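# Carry tube rack through self-closing doors onto the desk

## Task

Move the tube rack off the counter, take it past the self-closing doors and set it on the desk. At the end the rack must stand upright with each tube seated all the way down in a hole, and both doors must be closed. The rack and the tubes must never touch the floor. Any number of the robots may be used. Finish by opening the gripper and backing away. No robot may topple or be left leaning.

## Robot and tools

Robots: r1, r2 and r3 are identical Hello Robot Stretch 3 units. Each has a two-wheel differential base (0.33 m long, 0.34 m wide, passive omni wheel at the rear), a lift on a mast and a telescoping arm that reaches out to the robot's right side. The base cannot strafe, so forward reach of the gripper comes from driving. Turns pivot about the point midway between the drive wheels, 0.05 m behind the front edge. With the arm in and the wrist folded, a turn sweeps a 0.28 m radius; an unfolded level wrist reaches past that.

Frames: the base frame sits on the floor between the drive wheels, x forward, y left, z up. hand_pose is in this frame, located where the closed fingertips meet; with wrist joints at zero its x points up, y back toward the mast, z to the rear. The odometry frame is the base frame at scene start. Each robot reports in its own frames, so relative positions of robots can only be judged from images, lidar_m, wrist_depth_mm and head_depth_mm.

execute_actions: arguments are "actions" (a list holding one action, or empty to just read state and images) and optional "cameras" (list of camera names such as r2_wrist_camera, or "all"; null or omitted gives all, [] gives none). An action is an object keyed by robot name; each entry may hold "base", "joints" and "contact_limits". Everything in one action starts at once.
- base: exactly one of translate_m (relative drive from the base's last reported position, metres, -1 to 1, positive forward) or rotate_rad (relative turn in place, radians, -3.2 to 3.2, positive counter-clockwise seen from above).
- joints: absolute targets by name. lift_m 0 to 1.1 (arm height); arm_m 0 to 0.52 (extension); wrist_yaw_rad -1.345 to 4.42 (0 along the arm, positive toward the front, 3.0 folded over the base); wrist_pitch_rad -1.57 to 0.451 (0 level, negative tips the fingers down); wrist_roll_rad -2.911 to 2.911 (0 fingers side by side); gripper_m -0.089 to 0.179 (larger is wider; real tip gap is 0.007 to 0.025 less, zero below 0.007); head_pan_rad -3.953 to 1.73 (0 forward, positive left, -1.57 along the arm); head_tilt_rad -1.53 to 0.419 (negative down). Done tolerances: 0.004 for lift, arm and gripper; 0.02 for yaw, roll, pan, tilt; 0.05 for pitch.
- contact_limits: only arm_m, a motor_effort percentage 1 to 100 at which the arm motion halts with contact_stop; it also caps holding force until the next action. Too low stops immediately.
Any unknown key or out-of-range number rejects the whole call and nothing moves. An action lasts at most 15 s. Anything you omit may still be driving toward an earlier target without being reported.

wait: "seconds" 0 to 10; commands nothing and returns the same state and images.
zoom_image: "camera" plus "region" [x0, y0, x1, y1] in pixels of that camera's latest full image, top-left origin, at most 504 by 504.
finished_scene: "scene" number (1 or 2); ends it permanently and reports success. The goal must hold at that moment.

Results: base_status and joint_status give how each motion ended: done (for the base, wheels turned the commanded amount even if slipping), off_target (stopped short and possibly still pushing), contact_stop, time_out, torque_fault (the old target is dropped). Arm and lift go slack after a contact_stop until commanded again; a slack lift can sink under load or be pushed up by closing fingers on a surface. on_its_own covers uncommanded parts; its "held at" is a target, not a position, and a rest effort outside its range suggests pushing or load. motor_effort is percent of maximum, positive toward higher values, with the bracketed peak; readings carry bias and noise. Wheel effort positive means pushing forward. base_odometry counts wheel turns (slip included), heading -3.142 to 3.142; turned_by_wheels and turned_by_imu give turn since last result; base_tilt in degrees (forward/right positive) has a fixed bias near 4 degrees. lidar_m lists 12 distances in metres in 30 degree sectors starting straight ahead and going counter-clockwise (4th left, 7th behind, 10th right), from a plane 0.17 m high, range 0.15 to 12 m, "-" for nothing; it misses glass and table tops and can be blocked by the robot's own parts. wrist_depth_mm (45 to 1000) and head_depth_mm (280 to 4000, sideways image) are 7x7 grids of median depth in mm. Cameras: <robot>_head_camera, <robot>_nav_camera (both aimed by the head joints) and <robot>_wrist_camera; calibration data is approximate.

Speed: with lift_m under 0.30, arm_m under 0.03 and wrist_yaw_rad over 2.54 the base reaches 0.30 m/s and 1.9 rad/s; otherwise 0.10 m/s and 0.63 rad/s.

Gripping: command gripper_m below the object's width to hold (lower squeezes more; overdoing it triggers a stall guard that weakens grip). To release, command at least 0.02 above the touch value. Neither the reading nor done confirms a hold.

Hazards: two robots pressing together fails and ends the run; once bases touch, even millimetres more is a hard press. Object contact does not count. Robots drive slightly different distances (up to 2.5 cm per metre), which strains a shared load and can tip someone. Fold or unfold the wrist only with lift_m 0.32 to 0.95, wrist_pitch_rad -0.4, roll near 0; after folding the lift may go to 0.25. Keep pitch at -0.5 or lower when yaw is below -0.4. Arm pushes with the gripper above about 0.45 m, repeated pushes, driving while holding something fixed, or snagging furniture (especially reversing) can tip a robot; reverse the last move in small steps, free the gripper, lower lift to about 0.2. Base, wrist and head push without a contact stop; wrist servos overheat and go limp for 10 s under sustained strain. A later scene's task arrives in finished_scene's result.

Each tool is called as name([rows], argument=value, ...), one row to a line, values as JSON.

## Session

execute_actions(actions=[])

Scene clock: 0.00 s.
r1.base_odometry: x=+0.000 y=+0.000 heading=+0.000 (m, m, rad; r1's odometry frame)
r1.turned_by_wheels: +0.000 (rad since the last result)
r1.turned_by_imu: +0.000 (rad since the last result)
r1.base_tilt: forward=+0.2 right=+0.1 (deg)
r1.lidar_m: 1.21 1.18 1.24 0.96 0.95 0.99 1.40 1.47 3.01 2.36 2.21 1.61
r1.head_depth_mm: 1608 1625 1619 1624 1633 1649 1641 / 1496 1494 1514 1512 1513 1516 1529 / 1386 1405 1395 1411 1415 1417 1416 / 1300 1309 1318 1312 1319 1318 1319 / 1223 1230 1231 1236 1240 1237 1247 / 1159 1158 1160 1164 1169 1167 1174 / 1095 1099 1103 1100 1105 1107 1109
r1.base_status: not commanded
r1.joint_positions: lift_m=+0.424 arm_m=-0.001 wrist_yaw_rad=+3.055 wrist_pitch_rad=-0.488 wrist_roll_rad=+0.016 gripper_m=+0.037 head_pan_rad=-0.016 head_tilt_rad=-0.001
r1.joint_status: not commanded
r1.motor_effort: left_wheel=+0 right_wheel=+1 lift_m=+39 arm_m=+0 wrist_yaw_rad=+0 wrist_pitch_rad=+6 wrist_roll_rad=+0 gripper_m=-1 head_pan_rad=+0 head_tilt_rad=+3 (%)
r1.hand_pose: x=-0.0026 y=+0.0699 z=+0.4214 quat_wxyz=(+0.202, +0.698, +0.139, +0.673) (m; r1's base frame)
r1.wrist_depth_mm: 743 808 980 - - - - / 777 870 - - - - - / 866 947 - - - - - / 881 887 907 885 880 871 873 / 738 745 733 741 766 742 740 / 665 637 665 644 636 627 641 / 564 579 - - 565 560 556
r2.base_odometry: x=+0.000 y=+0.000 heading=+0.000 (m, m, rad; r2's odometry frame)
r2.turned_by_wheels: +0.000 (rad since the last result)
r2.turned_by_imu: +0.000 (rad since the last result)
r2.base_tilt: forward=+1.1 right=+1.3 (deg)
r2.lidar_m: 1.36 2.96 2.88 2.39 2.38 1.38 1.15 1.74 0.92 0.76 0.76 0.85
r2.head_depth_mm: 1126 1135 1143 1149 1153 1167 1178 / 1310 1327 1338 1347 1357 1369 1380 / 1576 1598 1612 1629 1636 1653 1674 / 1876 1999 2028 2045 2059 2095 2112 / 2062 2643 2732 2765 2803 2828 2460 / 2050 2844 2910 2886 2883 2884 2498 / 2033 2802 2799 2790 2829 2786 2486
r2.base_status: not commanded
r2.joint_positions: lift_m=+0.595 arm_m=+0.003 wrist_yaw_rad=+2.979 wrist_pitch_rad=-0.440 wrist_roll_rad=+0.018 gripper_m=+0.037 head_pan_rad=-0.018 head_tilt_rad=-0.007
r2.joint_status: not commanded
r2.motor_effort: left_wheel=+0 right_wheel=+1 lift_m=+26 arm_m=+0 wrist_yaw_rad=+0 wrist_pitch_rad=+7 wrist_roll_rad=+0 gripper_m=+0 head_pan_rad=+0 head_tilt_rad=+2 (%)
r2.hand_pose: x=+0.0145 y=+0.0712 z=+0.6030 quat_wxyz=(+0.211, +0.706, +0.096, +0.669) (m; r2's base frame)
r2.wrist_depth_mm: - - - - - - - / - - - - - - - / - - - - - - - / - - - - - - - / - - - 996 - 971 - / 829 821 - 820 806 830 833 / 713 714 707 720 725 712 711
r3.base_odometry: x=+0.000 y=+0.000 heading=+0.000 (m, m, rad; r3's odometry frame)
r3.turned_by_wheels: +0.000 (rad since the last result)
r3.turned_by_imu: +0.000 (rad since the last result)
r3.base_tilt: forward=+1.8 right=-0.8 (deg)
r3.lidar_m: 1.98 1.98 2.30 2.81 2.55 1.38 1.16 1.16 1.31 1.95 1.50 2.01
r3.head_depth_mm: 1929 2217 2253 2215 2255 2276 2208 / 1945 2134 2164 2164 2172 2156 2201 / 1951 2104 2084 2083 2078 2084 2116 / 1978 2046 2019 2045 2039 2067 2028 / 1932 1967 1980 2001 1983 1976 1993 / 1893 1929 1899 1900 1912 1914 1920 / 1845 1855 1857 1871 1858 1864 1859
r3.base_status: not commanded
r3.joint_positions: lift_m=+0.560 arm_m=+0.000 wrist_yaw_rad=+3.080 wrist_pitch_rad=-0.344 wrist_roll_rad=+0.014 gripper_m=+0.037 head_pan_rad=+0.010 head_tilt_rad=-0.020
r3.joint_status: not commanded
r3.motor_effort: left_wheel=+0 right_wheel=+1 lift_m=+25 arm_m=+0 wrist_yaw_rad=+1 wrist_pitch_rad=+5 wrist_roll_rad=+0 gripper_m=+0 head_pan_rad=+0 head_tilt_rad=+2 (%)
r3.hand_pose: x=-0.0068 y=+0.0874 z=+0.5895 quat_wxyz=(+0.143, +0.705, +0.098, +0.688) (m; r3's base frame)
r3.wrist_depth_mm: - - - - - - - / - - - - - - - / - - - - - - - / - - - - - - - / - - - - - - - / 888 904 890 871 - 851 850 / 771 767 - 740 741 734 729
pictures: r1_head_camera (sideways: a quarter turn clockwise sets it upright), r1_nav_camera (sideways: a quarter turn counterclockwise sets it upright), r1_wrist_camera, r2_head_camera (sideways: a quarter turn clockwise sets it upright), r2_nav_camera (sideways: a quarter turn counterclockwise sets it upright), r2_wrist_camera, r3_head_camera (sideways: a quarter turn clockwise sets it upright), r3_nav_camera (sideways: a quarter turn counterclockwise sets it upright), r3_wrist_camera
Images, in order (width x height): r1_head_camera 896x504, r1_nav_camera 672x504, r1_wrist_camera 644x364, r2_head_camera 896x504, r2_nav_camera 672x504, r2_wrist_camera 644x364, r3_head_camera 896x504, r3_nav_camera 672x504, r3_wrist_camera 644x364.

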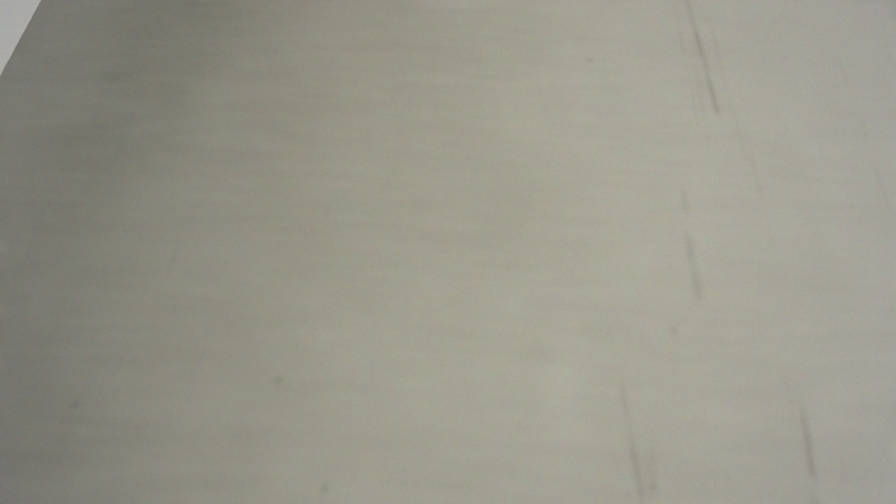

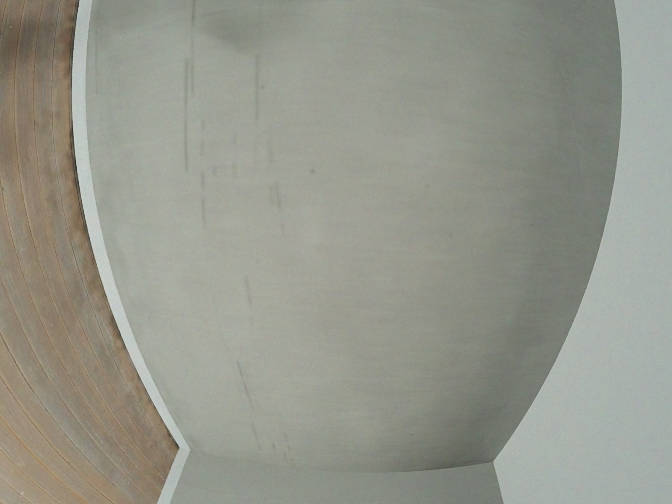

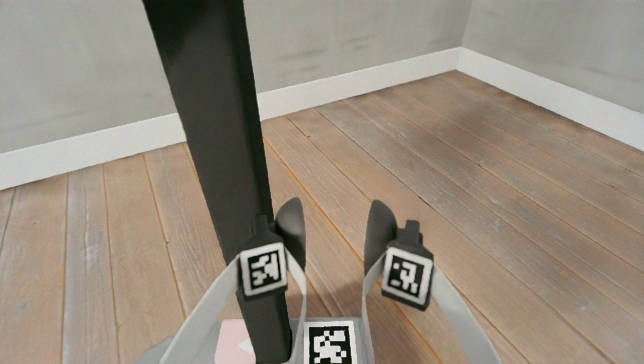

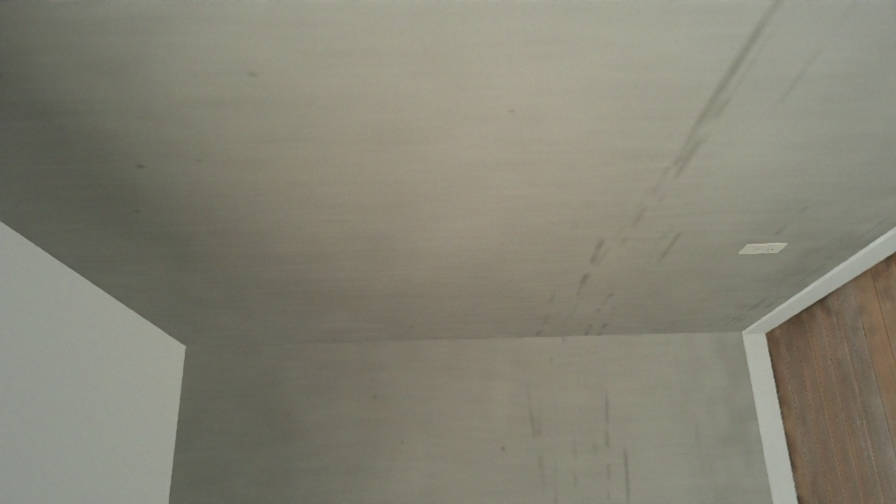

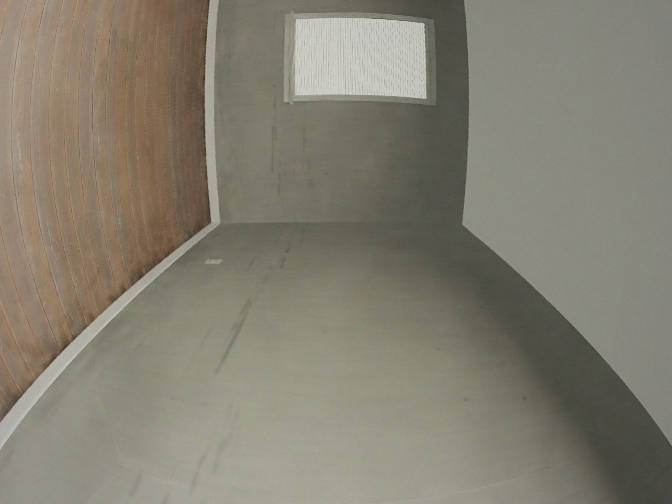

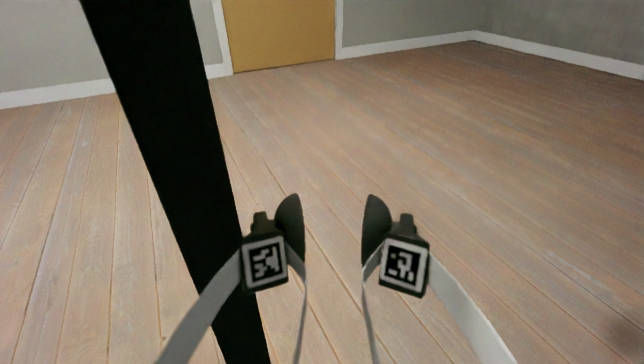

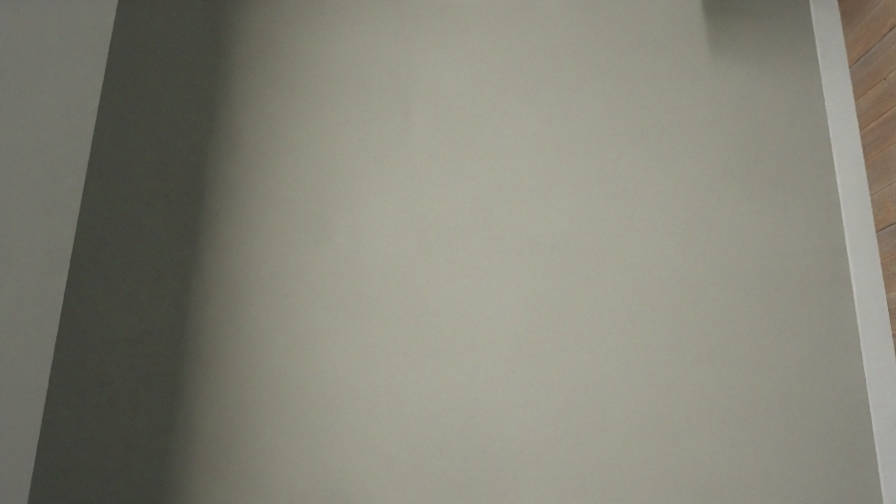

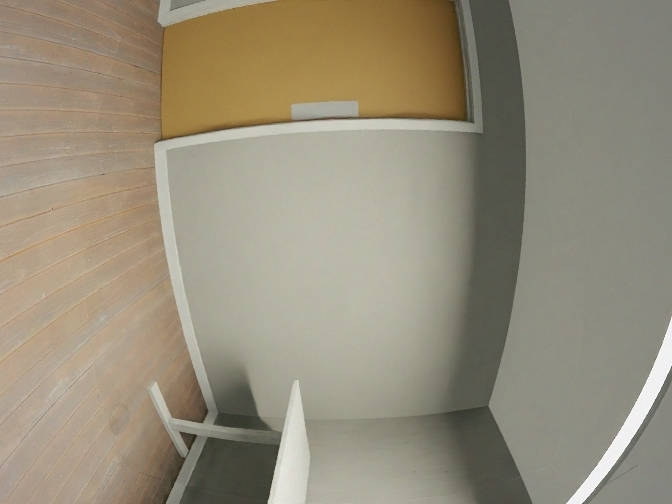

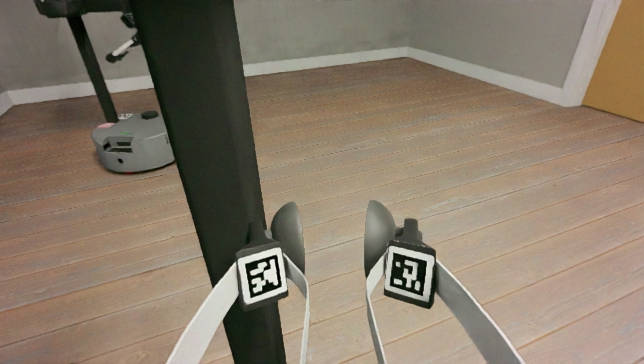

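execute_actions([
  {"r1":{"joints":{"head_pan_rad":-2.3,"head_tilt_rad":-0.5,"lift_m":0.27}},"r2":{"joints":{"head_pan_rad":-3.3,"head_tilt_rad":-0.5,"lift_m":0.27}},"r3":{"joints":{"head_pan_rad":-1.2,"head_tilt_rad":-0.4,"lift_m":0.27}}},
], cameras=["r1_nav_camera","r2_nav_camera","r3_nav_camera","r3_head_camera","r2_head_camera","r1_head_camera"])

Scene clock: 8.00 s.
r1.base_odometry: x=+0.000 y=+0.000 heading=+0.000 (m, m, rad; r1's odometry frame)
r1.turned_by_wheels: +0.000 (rad since the last result)
r1.turned_by_imu: +0.002 (rad since the last result)
r1.base_tilt: forward=+0.2 right=+0.1 (deg)
r1.lidar_m: 1.21 1.18 1.24 0.96 0.95 0.99 1.40 1.48 3.00 2.35 2.21 1.60
r1.head_depth_mm: 2940 3184 3448 2931 2123 1646 1345 / 3032 2918 3477 1625 1834 1624 1334 / 3165 3358 3726 2875 1849 1617 1313 / 3273 3535 3877 2856 2054 1606 1310 / 3430 3560 3818 2775 2030 1598 1308 / 3389 3736 3815 2754 2012 1588 1296 / 3016 3199 3378 2716 1968 1566 1287
r1.base_status: not commanded
r1.joint_positions: lift_m=+0.270 arm_m=-0.001 wrist_yaw_rad=+3.055 wrist_pitch_rad=-0.488 wrist_roll_rad=+0.016 gripper_m=+0.037 head_pan_rad=-2.293 head_tilt_rad=-0.494
r1.joint_status: all done
r1.motor_effort: left_wheel=+1(0) right_wheel=+0(1) lift_m=+24(32) arm_m=+1(0) wrist_yaw_rad=+0(1) wrist_pitch_rad=+6(6) wrist_roll_rad=-1(1) gripper_m=+0(1) head_pan_rad=-5(52) head_tilt_rad=-3(33) (%)
r1.hand_pose: x=-0.0026 y=+0.0699 z=+0.2678 quat_wxyz=(+0.202, +0.698, +0.140, +0.673) (m; r1's base frame)
r1.wrist_depth_mm: 731 825 985 - - - 998 / 793 870 - - - - 999 / 811 782 - 777 796 786 780 / 629 644 636 640 627 621 630 / 534 537 - 556 554 530 529 / 480 - - - - 452 462 / - - - - 403 400 404
r2.base_odometry: x=+0.000 y=+0.000 heading=+0.000 (m, m, rad; r2's odometry frame)
r2.turned_by_wheels: +0.000 (rad since the last result)
r2.turned_by_imu: +0.000 (rad since the last result)
r2.base_tilt: forward=+1.1 right=+1.3 (deg)
r2.lidar_m: 1.36 2.97 2.87 2.39 2.38 1.38 1.16 1.75 0.92 0.76 0.76 0.85
r2.head_depth_mm: 2076 2167 1610 1803 1976 1633 1367 / 1960 2087 1520 1673 1849 1640 1362 / 1864 1959 1435 1545 1719 1642 1369 / 1758 1887 1341 1439 1588 1637 1366 / 1683 1797 1294 1347 1472 1605 1372 / 1601 1726 1248 1263 1381 1559 1365 / 1541 1641 1251 1223 1435 1604 1379
r2.base_status: not commanded
r2.joint_positions: lift_m=+0.270 arm_m=+0.003 wrist_yaw_rad=+2.979 wrist_pitch_rad=-0.441 wrist_roll_rad=+0.018 gripper_m=+0.037 head_pan_rad=-3.293 head_tilt_rad=-0.494
r2.joint_status: all done
r2.motor_effort: left_wheel=+0(1) right_wheel=+1(1) lift_m=+15(22) arm_m=-2(1) wrist_yaw_rad=+0(1) wrist_pitch_rad=+8(8) wrist_roll_rad=+0(0) gripper_m=-1(1) head_pan_rad=-5(57) head_tilt_rad=-2(28) (%)
r2.hand_pose: x=+0.0145 y=+0.0710 z=+0.2781 quat_wxyz=(+0.211, +0.706, +0.096, +0.669) (m; r2's base frame)
r2.wrist_depth_mm: - - - - - - - / - - - - - - - / 877 874 901 870 858 849 844 / 671 672 671 668 666 661 660 / 544 551 - 549 567 536 543 / 463 496 - - 447 456 457 / - - - - 398 391 397
r3.base_odometry: x=+0.000 y=+0.000 heading=+0.000 (m, m, rad; r3's odometry frame)
r3.turned_by_wheels: +0.000 (rad since the last result)
r3.turned_by_imu: +0.001 (rad since the last result)
r3.base_tilt: forward=+1.8 right=-0.8 (deg)
r3.lidar_m: 1.98 1.97 2.29 2.81 2.55 1.38 1.16 1.16 1.30 1.95 1.50 2.00
r3.head_depth_mm: 1634 1754 1863 2004 2128 1806 1458 / 1660 1767 1870 2059 2173 1801 1459 / 1667 1787 1896 2040 2186 1837 1447 / 1688 1793 1849 2052 2199 1796 1445 / 1688 1808 1819 2076 2206 1781 1445 / 1717 1830 1829 2125 2266 1794 1445 / 1726 1850 1797 2150 2249 1799 1454
r3.base_status: not commanded
r3.joint_positions: lift_m=+0.270 arm_m=+0.000 wrist_yaw_rad=+3.080 wrist_pitch_rad=-0.345 wrist_roll_rad=+0.014 gripper_m=+0.037 head_pan_rad=-1.193 head_tilt_rad=-0.395
r3.joint_status: all done
r3.motor_effort: left_wheel=+0(0) right_wheel=+1(1) lift_m=+23(23) arm_m=+0(0) wrist_yaw_rad=+0(0) wrist_pitch_rad=+5(5) wrist_roll_rad=+0(0) gripper_m=+0(0) head_pan_rad=-4(59) head_tilt_rad=-2(25) (%)
r3.hand_pose: x=-0.0068 y=+0.0873 z=+0.2995 quat_wxyz=(+0.144, +0.705, +0.099, +0.688) (m; r3's base frame)
r3.wrist_depth_mm: - - - - - - - / - - - - - - - / - - - - - 982 955 / 805 786 - 767 768 748 731 / 630 630 - 623 643 604 595 / 526 519 - 530 - 504 500 / 459 - - - 438 434 434
pictures: r1_head_camera (sideways: a quarter turn clockwise sets it upright), r1_nav_camera (sideways: a quarter turn counterclockwise sets it upright), r2_head_camera (sideways: a quarter turn clockwise sets it upright), r2_nav_camera (sideways: a quarter turn counterclockwise sets it upright), r3_head_camera (sideways: a quarter turn clockwise sets it upright), r3_nav_camera (sideways: a quarter turn counterclockwise sets it upright)
camera_calibration (this result's frames):
r1_head_camera: T_world_to_cam=[[0.271105, 0.350685, -0.896394, 1.18783], [0.741842, -0.669522, -0.037566, 0.0478263], [-0.613329, -0.654798, -0.441663, 0.535157], [0, 0, 0, 1]] pos_world=[-0.0292799, -0.0341143, 1.30292]
r1_nav_camera: T_world_to_cam=[[-0.304405, -0.40478, 0.862259, -1.08035], [-0.784845, 0.619539, 0.0137621, 0.0417486], [-0.539774, -0.672551, -0.50628, 0.620418], [0, 0, 0, 1]] pos_world=[0.0387881, -0.0459063, 1.24507]
r2_head_camera: T_world_to_cam=[[0.448423, -0.0947813, -0.888782, 1.17498], [-0.186604, -0.982378, 0.010614, -0.0127067], [-0.874126, 0.161091, -0.458208, 0.555651], [0, 0, 0, 1]] pos_world=[-0.0435487, 0.00937277, 1.29903]
r2_nav_camera: T_world_to_cam=[[-0.467233, 0.0651049, 0.881734, -1.10084], [0.173428, 0.984659, 0.0191954, 0.023203], [-0.866958, 0.161886, -0.471357, 0.580001], [0, 0, 0, 1]] pos_world=[-0.0155359, -0.0450713, 1.24359]
r3_head_camera: T_world_to_cam=[[-0.168511, 0.374192, -0.911913, 1.20935], [0.906732, 0.421673, 0.00547442, -0.00793026], [0.386577, -0.825937, -0.410348, 0.488554], [0, 0, 0, 1]] pos_world=[0.0221165, -0.0456718, 1.30335]
r3_nav_camera: T_world_to_cam=[[0.120727, -0.420372, 0.899284, -1.12741], [-0.923027, -0.380906, -0.0541409, 0.128806], [0.365302, -0.823528, -0.434, 0.515661], [0, 0, 0, 1]] pos_world=[0.0666274, -0.000205605, 1.24463]
Images, in order (width x height): r1_head_camera 896x504, r1_nav_camera 672x504, r2_head_camera 896x504, r2_nav_camera 672x504, r3_head_camera 896x504, r3_nav_camera 672x504.

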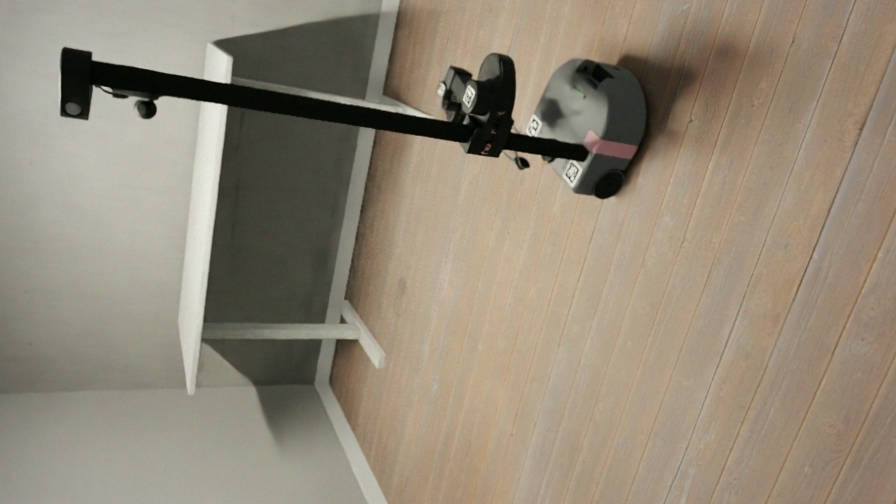

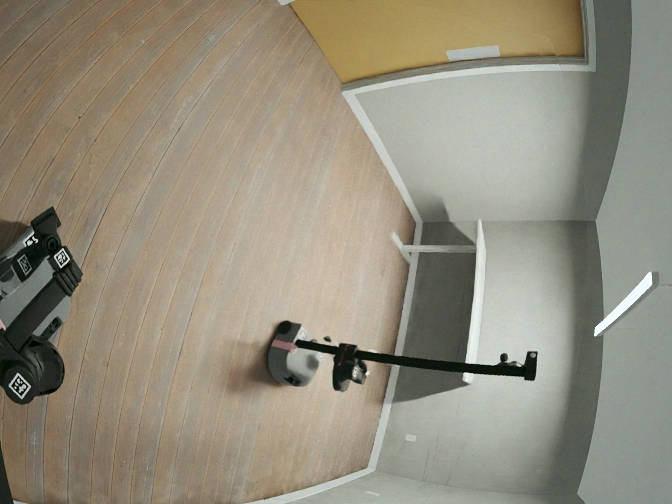

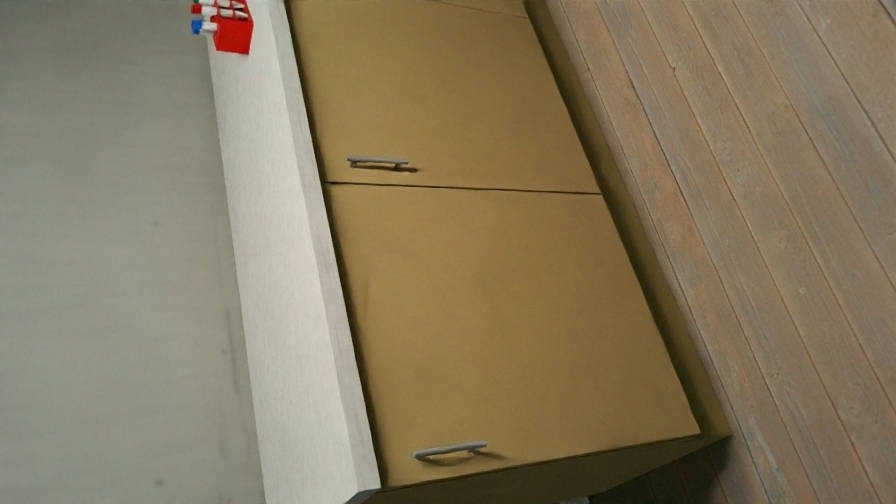

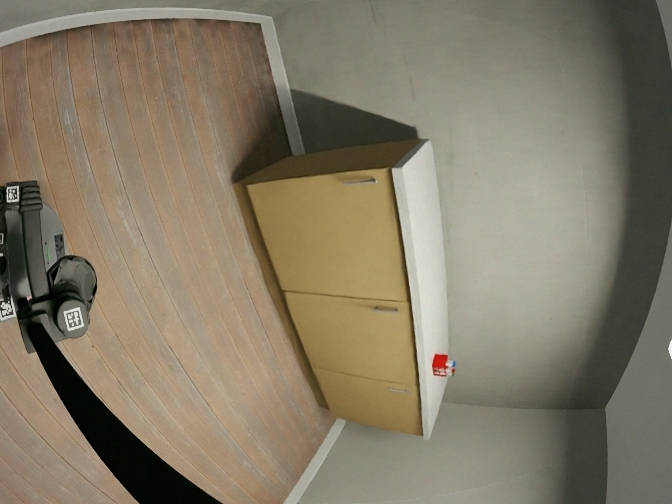

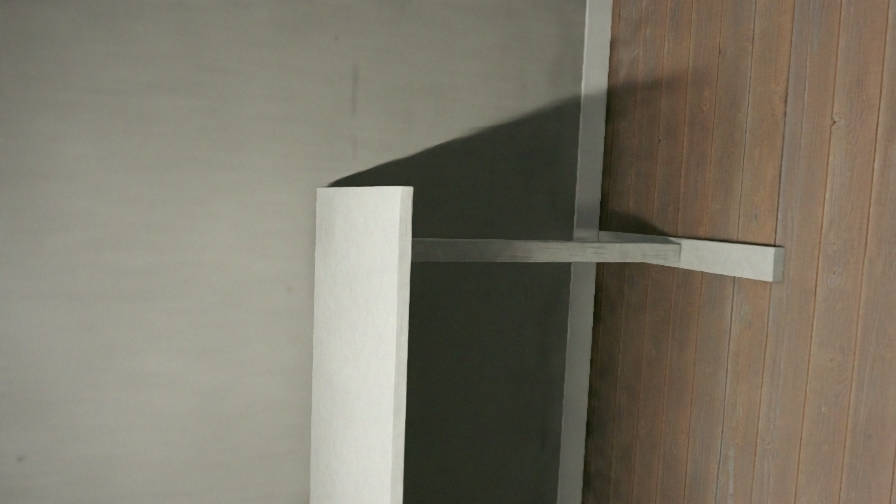

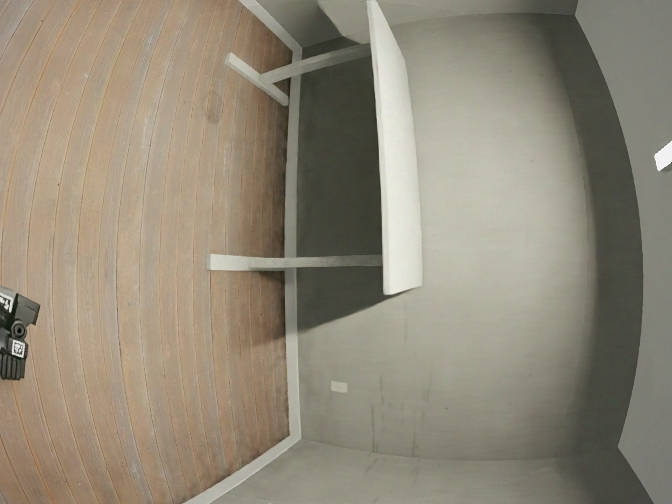

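execute_actions([
  {"r1":{"base":{"rotate_rad":-1.55},"joints":{"head_pan_rad":0}},"r2":{"base":{"rotate_rad":-0.87},"joints":{"head_pan_rad":-3.3,"head_tilt_rad":-0.2}},"r3":{"base":{"rotate_rad":0.8},"joints":{"head_pan_rad":-0.4,"head_tilt_rad":-0.6}}},
], cameras=[])

execute_actions([
  {"r2":{"base":{"translate_m":-1}},"r3":{"base":{"translate_m":1}}},
], cameras=["r1_nav_camera","r2_nav_camera","r3_nav_camera","r2_head_camera"])

Scene clock: 21.77 s.
r1.base_odometry: x=+0.000 y=+0.000 heading=-1.550 (m, m, rad; r1's odometry frame)
r1.turned_by_wheels: -1.550 (rad since the last result)
r1.turned_by_imu: -1.530 (rad since the last result)
r1.base_tilt: forward=+0.2 right=+0.1 (deg)
r1.lidar_m: 2.25 2.21 1.55 1.20 1.19 1.24 0.96 0.94 1.00 1.45 1.53 2.93
r1.head_depth_mm: 2423 2666 3028 2986 2115 1638 1344 / 2284 2485 2787 2888 2088 1636 1326 / 2213 2414 2626 2782 2052 1619 1328 / 2156 2376 2554 2689 2053 1603 1315 / 2056 2237 2449 2605 2024 1597 1312 / 1974 2147 2345 2476 1991 1577 1295 / 1831 1971 2125 2321 1982 1560 1289
r1.base_status: done
r1.joint_positions: lift_m=+0.270 arm_m=-0.001 wrist_yaw_rad=+3.055 wrist_pitch_rad=-0.488 wrist_roll_rad=+0.016 gripper_m=+0.037 head_pan_rad=-0.007 head_tilt_rad=-0.494
r1.joint_status: all done
r1.motor_effort: left_wheel=+2(11) right_wheel=-1(3) lift_m=+25(24) arm_m=+1(0) wrist_yaw_rad=-1(0) wrist_pitch_rad=+6(6) wrist_roll_rad=-1(0) gripper_m=+0(1) head_pan_rad=+4(53) head_tilt_rad=-3(4) (%)
r1.hand_pose: x=-0.0026 y=+0.0699 z=+0.2678 quat_wxyz=(+0.202, +0.698, +0.140, +0.673) (m; r1's base frame)
r1.wrist_depth_mm: 947 - - - - - - / 982 - - - - - - / 803 777 - 768 776 786 752 / 625 622 641 633 639 636 621 / 541 551 - 554 548 533 535 / 481 - - - - 462 458 / - - - - 401 404 399
r2.base_odometry: x=+0.000 y=+0.000 heading=-0.870 (m, m, rad; r2's odometry frame)
r2.turned_by_wheels: -0.870 (rad since the last result)
r2.turned_by_imu: -0.876 (rad since the last result)
r2.base_tilt: forward=+1.0 right=+1.3 (deg)
r2.lidar_m: 0.76 0.94 1.88 2.98 2.62 2.38 1.99 1.25 1.15 1.29 0.83 0.76
r2.head_depth_mm: 2062 2137 2212 2278 2387 2327 1765 / 2107 2186 2264 2338 2442 2323 1776 / 2140 2225 2297 2374 2464 2342 1791 / 2180 2271 2341 2418 2529 2350 1783 / 2226 2306 2391 2495 2552 2359 1783 / 2271 2347 2418 2532 2631 2370 1792 / 2305 2394 2491 2585 2682 2359 1807
r2.base_status: done
r2.joint_positions: lift_m=+0.270 arm_m=+0.003 wrist_yaw_rad=+2.979 wrist_pitch_rad=-0.441 wrist_roll_rad=+0.018 gripper_m=+0.037 head_pan_rad=-3.293 head_tilt_rad=-0.211
r2.joint_status: all done
r2.motor_effort: left_wheel=+1(8) right_wheel=+0(3) lift_m=+15(15) arm_m=+0(1) wrist_yaw_rad=+0(0) wrist_pitch_rad=+8(8) wrist_roll_rad=+0(0) gripper_m=-1(0) head_pan_rad=-4(6) head_tilt_rad=+6(27) (%)
r2.hand_pose: x=+0.0145 y=+0.0710 z=+0.2781 quat_wxyz=(+0.211, +0.706, +0.096, +0.669) (m; r2's base frame)
r2.wrist_depth_mm: - - - - - - - / - - - - - - - / 892 891 872 869 865 867 869 / 670 673 664 670 662 657 663 / 551 550 - 552 567 542 538 / 465 491 - - 445 458 456 / - - - - 400 398 395
r3.base_odometry: x=+0.000 y=+0.000 heading=+0.800 (m, m, rad; r3's odometry frame)
r3.turned_by_wheels: +0.800 (rad since the last result)
r3.turned_by_imu: +0.787 (rad since the last result)
r3.base_tilt: forward=+1.7 right=-0.8 (deg)
r3.lidar_m: 2.11 2.71 1.61 1.70 1.21 1.16 1.19 1.58 1.50 2.00 2.03 1.97
r3.head_depth_mm: 1656 1791 1999 2190 1837 1499 1263 / 1680 1827 2020 2182 1840 1483 1265 / 1671 1853 2058 2261 1836 1493 1266 / 1720 1881 2115 2293 1836 1497 1250 / 1779 1955 2216 2331 1826 1485 1263 / 1801 1993 2228 2373 1861 1490 1262 / 1821 2013 2269 2383 1820 1497 1266
r3.base_status: done
r3.joint_positions: lift_m=+0.270 arm_m=+0.000 wrist_yaw_rad=+3.080 wrist_pitch_rad=-0.345 wrist_roll_rad=+0.014 gripper_m=+0.037 head_pan_rad=-0.407 head_tilt_rad=-0.593
r3.joint_status: all done
r3.motor_effort: left_wheel=-2(10) right_wheel=+4(11) lift_m=+22(22) arm_m=+0(0) wrist_yaw_rad=+0(0) wrist_pitch_rad=+5(5) wrist_roll_rad=+0(0) gripper_m=+0(0) head_pan_rad=+5(54) head_tilt_rad=-3(19) (%)
r3.hand_pose: x=-0.0068 y=+0.0873 z=+0.2995 quat_wxyz=(+0.144, +0.705, +0.099, +0.688) (m; r3's base frame)
r3.wrist_depth_mm: 983 - - - - - - / - - - - - - - / 976 - - - - 978 972 / 801 792 - 765 756 763 729 / 632 632 - 602 638 601 593 / 532 520 - 530 - 506 497 / 454 - - - 438 430 429
pictures: none
No camera images: the call's "cameras" was empty. Leave "cameras" out to get every camera's image.

Scene clock: 26.80 s.
r1.base_odometry: x=+0.000 y=+0.000 heading=-1.550 (m, m, rad; r1's odometry frame)
r1.turned_by_wheels: +0.000 (rad since the last result)
r1.turned_by_imu: +0.001 (rad since the last result)
r1.base_tilt: forward=+0.2 right=+0.1 (deg)
r1.lidar_m: 2.24 2.21 1.56 1.20 1.19 1.23 0.96 0.94 1.00 1.45 3.14 1.44
r1.head_depth_mm: 2418 2650 2930 1734 1711 1643 1341 / 2289 2531 2835 2939 1997 1629 1334 / 2232 2406 2660 2759 2086 1621 1326 / 2160 2344 2575 2705 2034 1596 1311 / 2065 2239 2467 2657 2020 1586 1307 / 1966 2138 2314 2511 2003 1582 1298 / 1847 1974 2109 2324 1987 1566 1291
r1.base_status: not commanded
r1.joint_positions: lift_m=+0.270 arm_m=-0.001 wrist_yaw_rad=+3.055 wrist_pitch_rad=-0.488 wrist_roll_rad=+0.016 gripper_m=+0.037 head_pan_rad=-0.007 head_tilt_rad=-0.494
r1.joint_status: not commanded
r1.motor_effort: left_wheel=+1(2) right_wheel=+0(0) lift_m=+24(25) arm_m=+1(0) wrist_yaw_rad=+0(0) wrist_pitch_rad=+6(6) wrist_roll_rad=-1(1) gripper_m=-1(0) head_pan_rad=+4(4) head_tilt_rad=-2(3) (%)
r1.hand_pose: x=-0.0026 y=+0.0699 z=+0.2678 quat_wxyz=(+0.202, +0.698, +0.140, +0.673) (m; r1's base frame)
r1.wrist_depth_mm: 953 - - - - - - / - - - - - - - / 778 798 - 789 780 782 771 / 633 641 633 634 632 629 626 / 544 552 - 544 538 540 531 / 477 - - - - 460 452 / - - - - 401 403 402
r2.base_odometry: x=-0.645 y=+0.764 heading=-0.870 (m, m, rad; r2's odometry frame)
r2.turned_by_wheels: +0.000 (rad since the last result)
r2.turned_by_imu: -0.005 (rad since the last result)
r2.base_tilt: forward=+1.1 right=+1.3 (deg)
r2.lidar_m: 1.70 2.10 3.31 2.48 1.59 1.45 1.45 0.88 0.79 0.80 0.97 1.70
r2.head_depth_mm: 1241 1285 1325 1376 1427 1475 1542 / 1267 1308 1354 1401 1447 1503 1580 / 1288 1328 1384 1436 1488 1549 1607 / 1311 1351 1400 1458 1518 1578 1631 / 1334 1386 1431 1485 1550 1619 1670 / 1350 1407 1454 1519 1575 1644 1694 / 1380 1433 1482 1547 1618 1680 1733
r2.base_status: done
r2.joint_positions: lift_m=+0.270 arm_m=+0.003 wrist_yaw_rad=+2.979 wrist_pitch_rad=-0.441 wrist_roll_rad=+0.018 gripper_m=+0.037 head_pan_rad=-3.293 head_tilt_rad=-0.210
r2.joint_status: not commanded
r2.motor_effort: left_wheel=+2(5) right_wheel=+0(5) lift_m=+15(16) arm_m=+0(1) wrist_yaw_rad=+0(0) wrist_pitch_rad=+8(8) wrist_roll_rad=+0(0) gripper_m=-1(0) head_pan_rad=-5(4) head_tilt_rad=+5(5) (%)
r2.hand_pose: x=+0.0145 y=+0.0710 z=+0.2781 quat_wxyz=(+0.211, +0.706, +0.097, +0.669) (m; r2's base frame)
r2.wrist_depth_mm: - - - - - - - / - - - - - - - / 869 865 873 846 845 843 849 / 673 677 673 657 673 671 660 / 553 554 - 549 567 543 539 / 463 492 - - 446 460 456 / - - - - 393 396 396
r3.base_odometry: x=+0.697 y=+0.717 heading=+0.800 (m, m, rad; r3's odometry frame)
r3.turned_by_wheels: +0.000 (rad since the last result)
r3.turned_by_imu: +0.006 (rad since the last result)
r3.base_tilt: forward=+1.7 right=-0.8 (deg)
r3.lidar_m: 1.21 1.51 2.33 1.57 1.56 2.04 2.10 2.09 2.41 1.61 1.15 1.10
r3.head_depth_mm: 947 1006 1109 1208 1380 1498 1261 / 969 1060 1171 1304 1454 1498 1258 / 982 1077 1199 1343 1530 1494 1258 / 992 1093 1219 1366 1572 1487 1260 / 1003 1097 1228 1388 1586 1487 1252 / 1011 1120 1248 1408 1612 1497 1252 / 1018 1135 1259 1439 1618 1496 1252
r3.base_status: done
r3.joint_positions: lift_m=+0.270 arm_m=+0.000 wrist_yaw_rad=+3.080 wrist_pitch_rad=-0.345 wrist_roll_rad=+0.014 gripper_m=+0.037 head_pan_rad=-0.407 head_tilt_rad=-0.594
r3.joint_status: not commanded
r3.motor_effort: left_wheel=-2(7) right_wheel=+4(10) lift_m=+23(23) arm_m=+0(0) wrist_yaw_rad=+0(1) wrist_pitch_rad=+5(5) wrist_roll_rad=+0(0) gripper_m=+0(0) head_pan_rad=+5(3) head_tilt_rad=-3(2) (%)
r3.hand_pose: x=-0.0068 y=+0.0873 z=+0.2995 quat_wxyz=(+0.144, +0.705, +0.099, +0.688) (m; r3's base frame)
r3.wrist_depth_mm: - - - - - - - / - - - - - - - / - - - - - - 979 / 805 771 - 770 761 749 738 / 644 630 - 606 626 597 591 / 531 527 - 532 - 504 496 / 456 - - - 436 432 432
pictures: r1_nav_camera (sideways: a quarter turn counterclockwise sets it upright), r2_head_camera (sideways: a quarter turn clockwise sets it upright), r2_nav_camera (sideways: a quarter turn counterclockwise sets it upright), r3_nav_camera (sideways: a quarter turn counterclockwise sets it upright)
camera_calibration (this result's frames):
r1_nav_camera: T_world_to_cam=[[0.50588, 0.0354121, 0.861877, -1.08479], [0.0465412, -0.998822, 0.0137214, 0.0367301], [0.861348, 0.0331714, -0.506932, 0.612718], [0, 0, 0, 1]] pos_world=[0.0193016, 0.0547769, 1.24506]
r2_head_camera: T_world_to_cam=[[0.184464, -0.0546073, -0.981321, 1.29741], [-0.182521, -0.98299, 0.0203909, -0.0254658], [-0.965743, 0.17535, -0.191293, 0.208837], [0, 0, 0, 1]] pos_world=[-0.04229, 0.00919577, 1.31364]
r2_nav_camera: T_world_to_cam=[[-0.204674, 0.0251492, 0.978507, -1.22877], [0.17812, 0.983936, 0.0119687, 0.032577], [-0.962487, 0.176741, -0.205866, 0.23507], [0, 0, 0, 1]] pos_world=[-0.0310489, -0.0426977, 1.25037]
r3_nav_camera: T_world_to_cam=[[0.5378, -0.278523, 0.795736, -0.994922], [-0.392914, -0.917885, -0.0557253, 0.127621], [0.745915, -0.282687, -0.603074, 0.733321], [0, 0, 0, 1]] pos_world=[0.0382183, 0.0473328, 1.24105]
Images, in order (width x height): r1_nav_camera 672x504, r2_head_camera 896x504, r2_nav_camera 672x504, r3_nav_camera 672x504.

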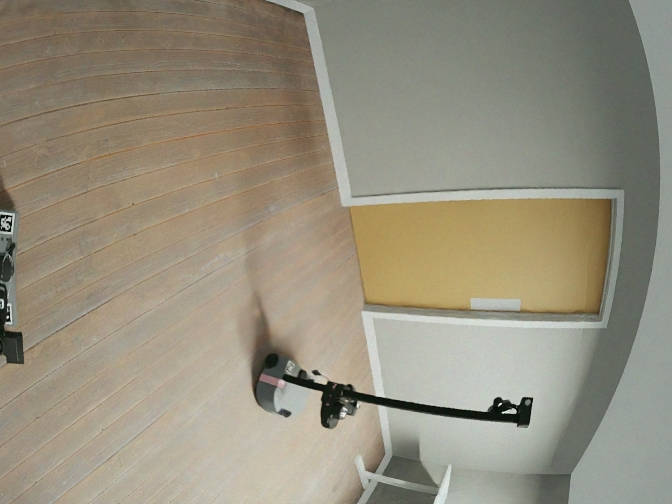

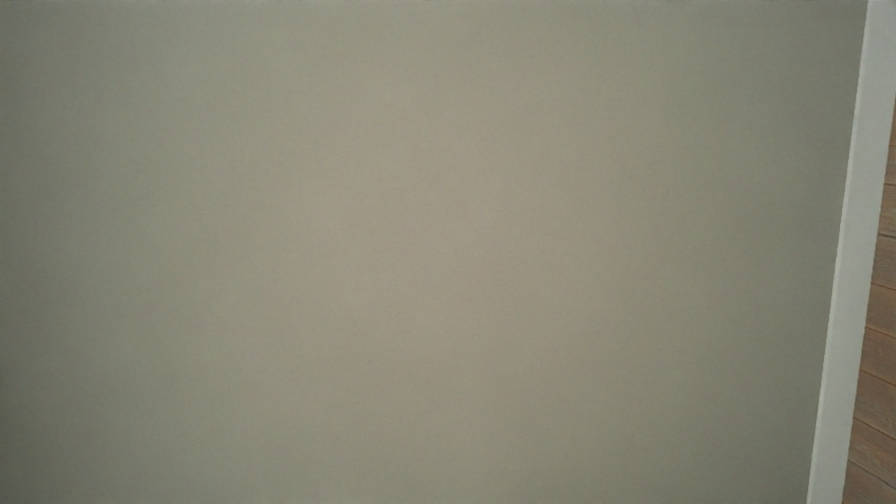

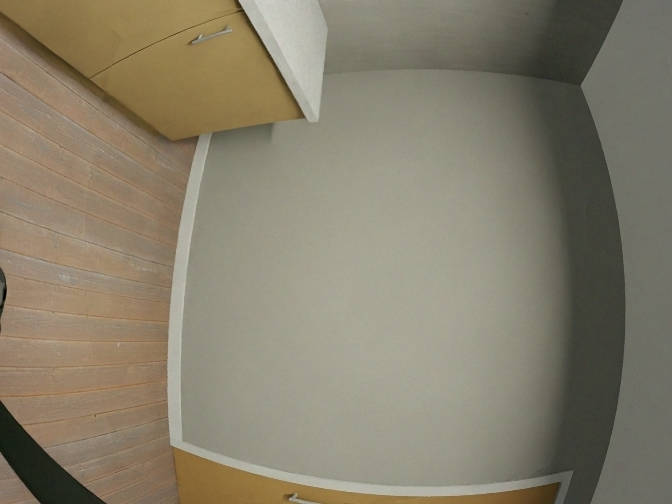

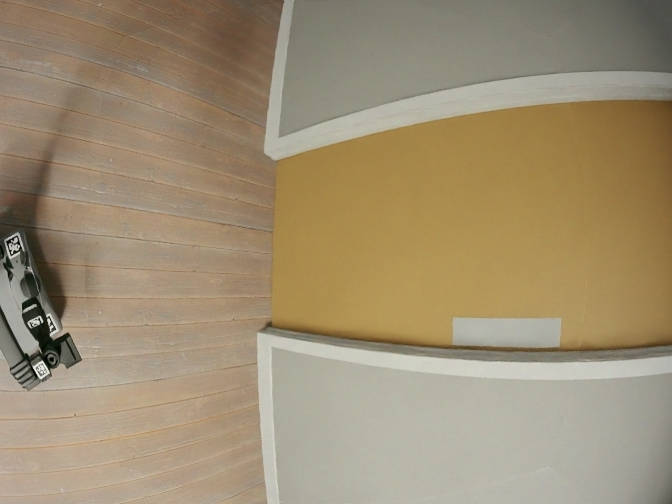

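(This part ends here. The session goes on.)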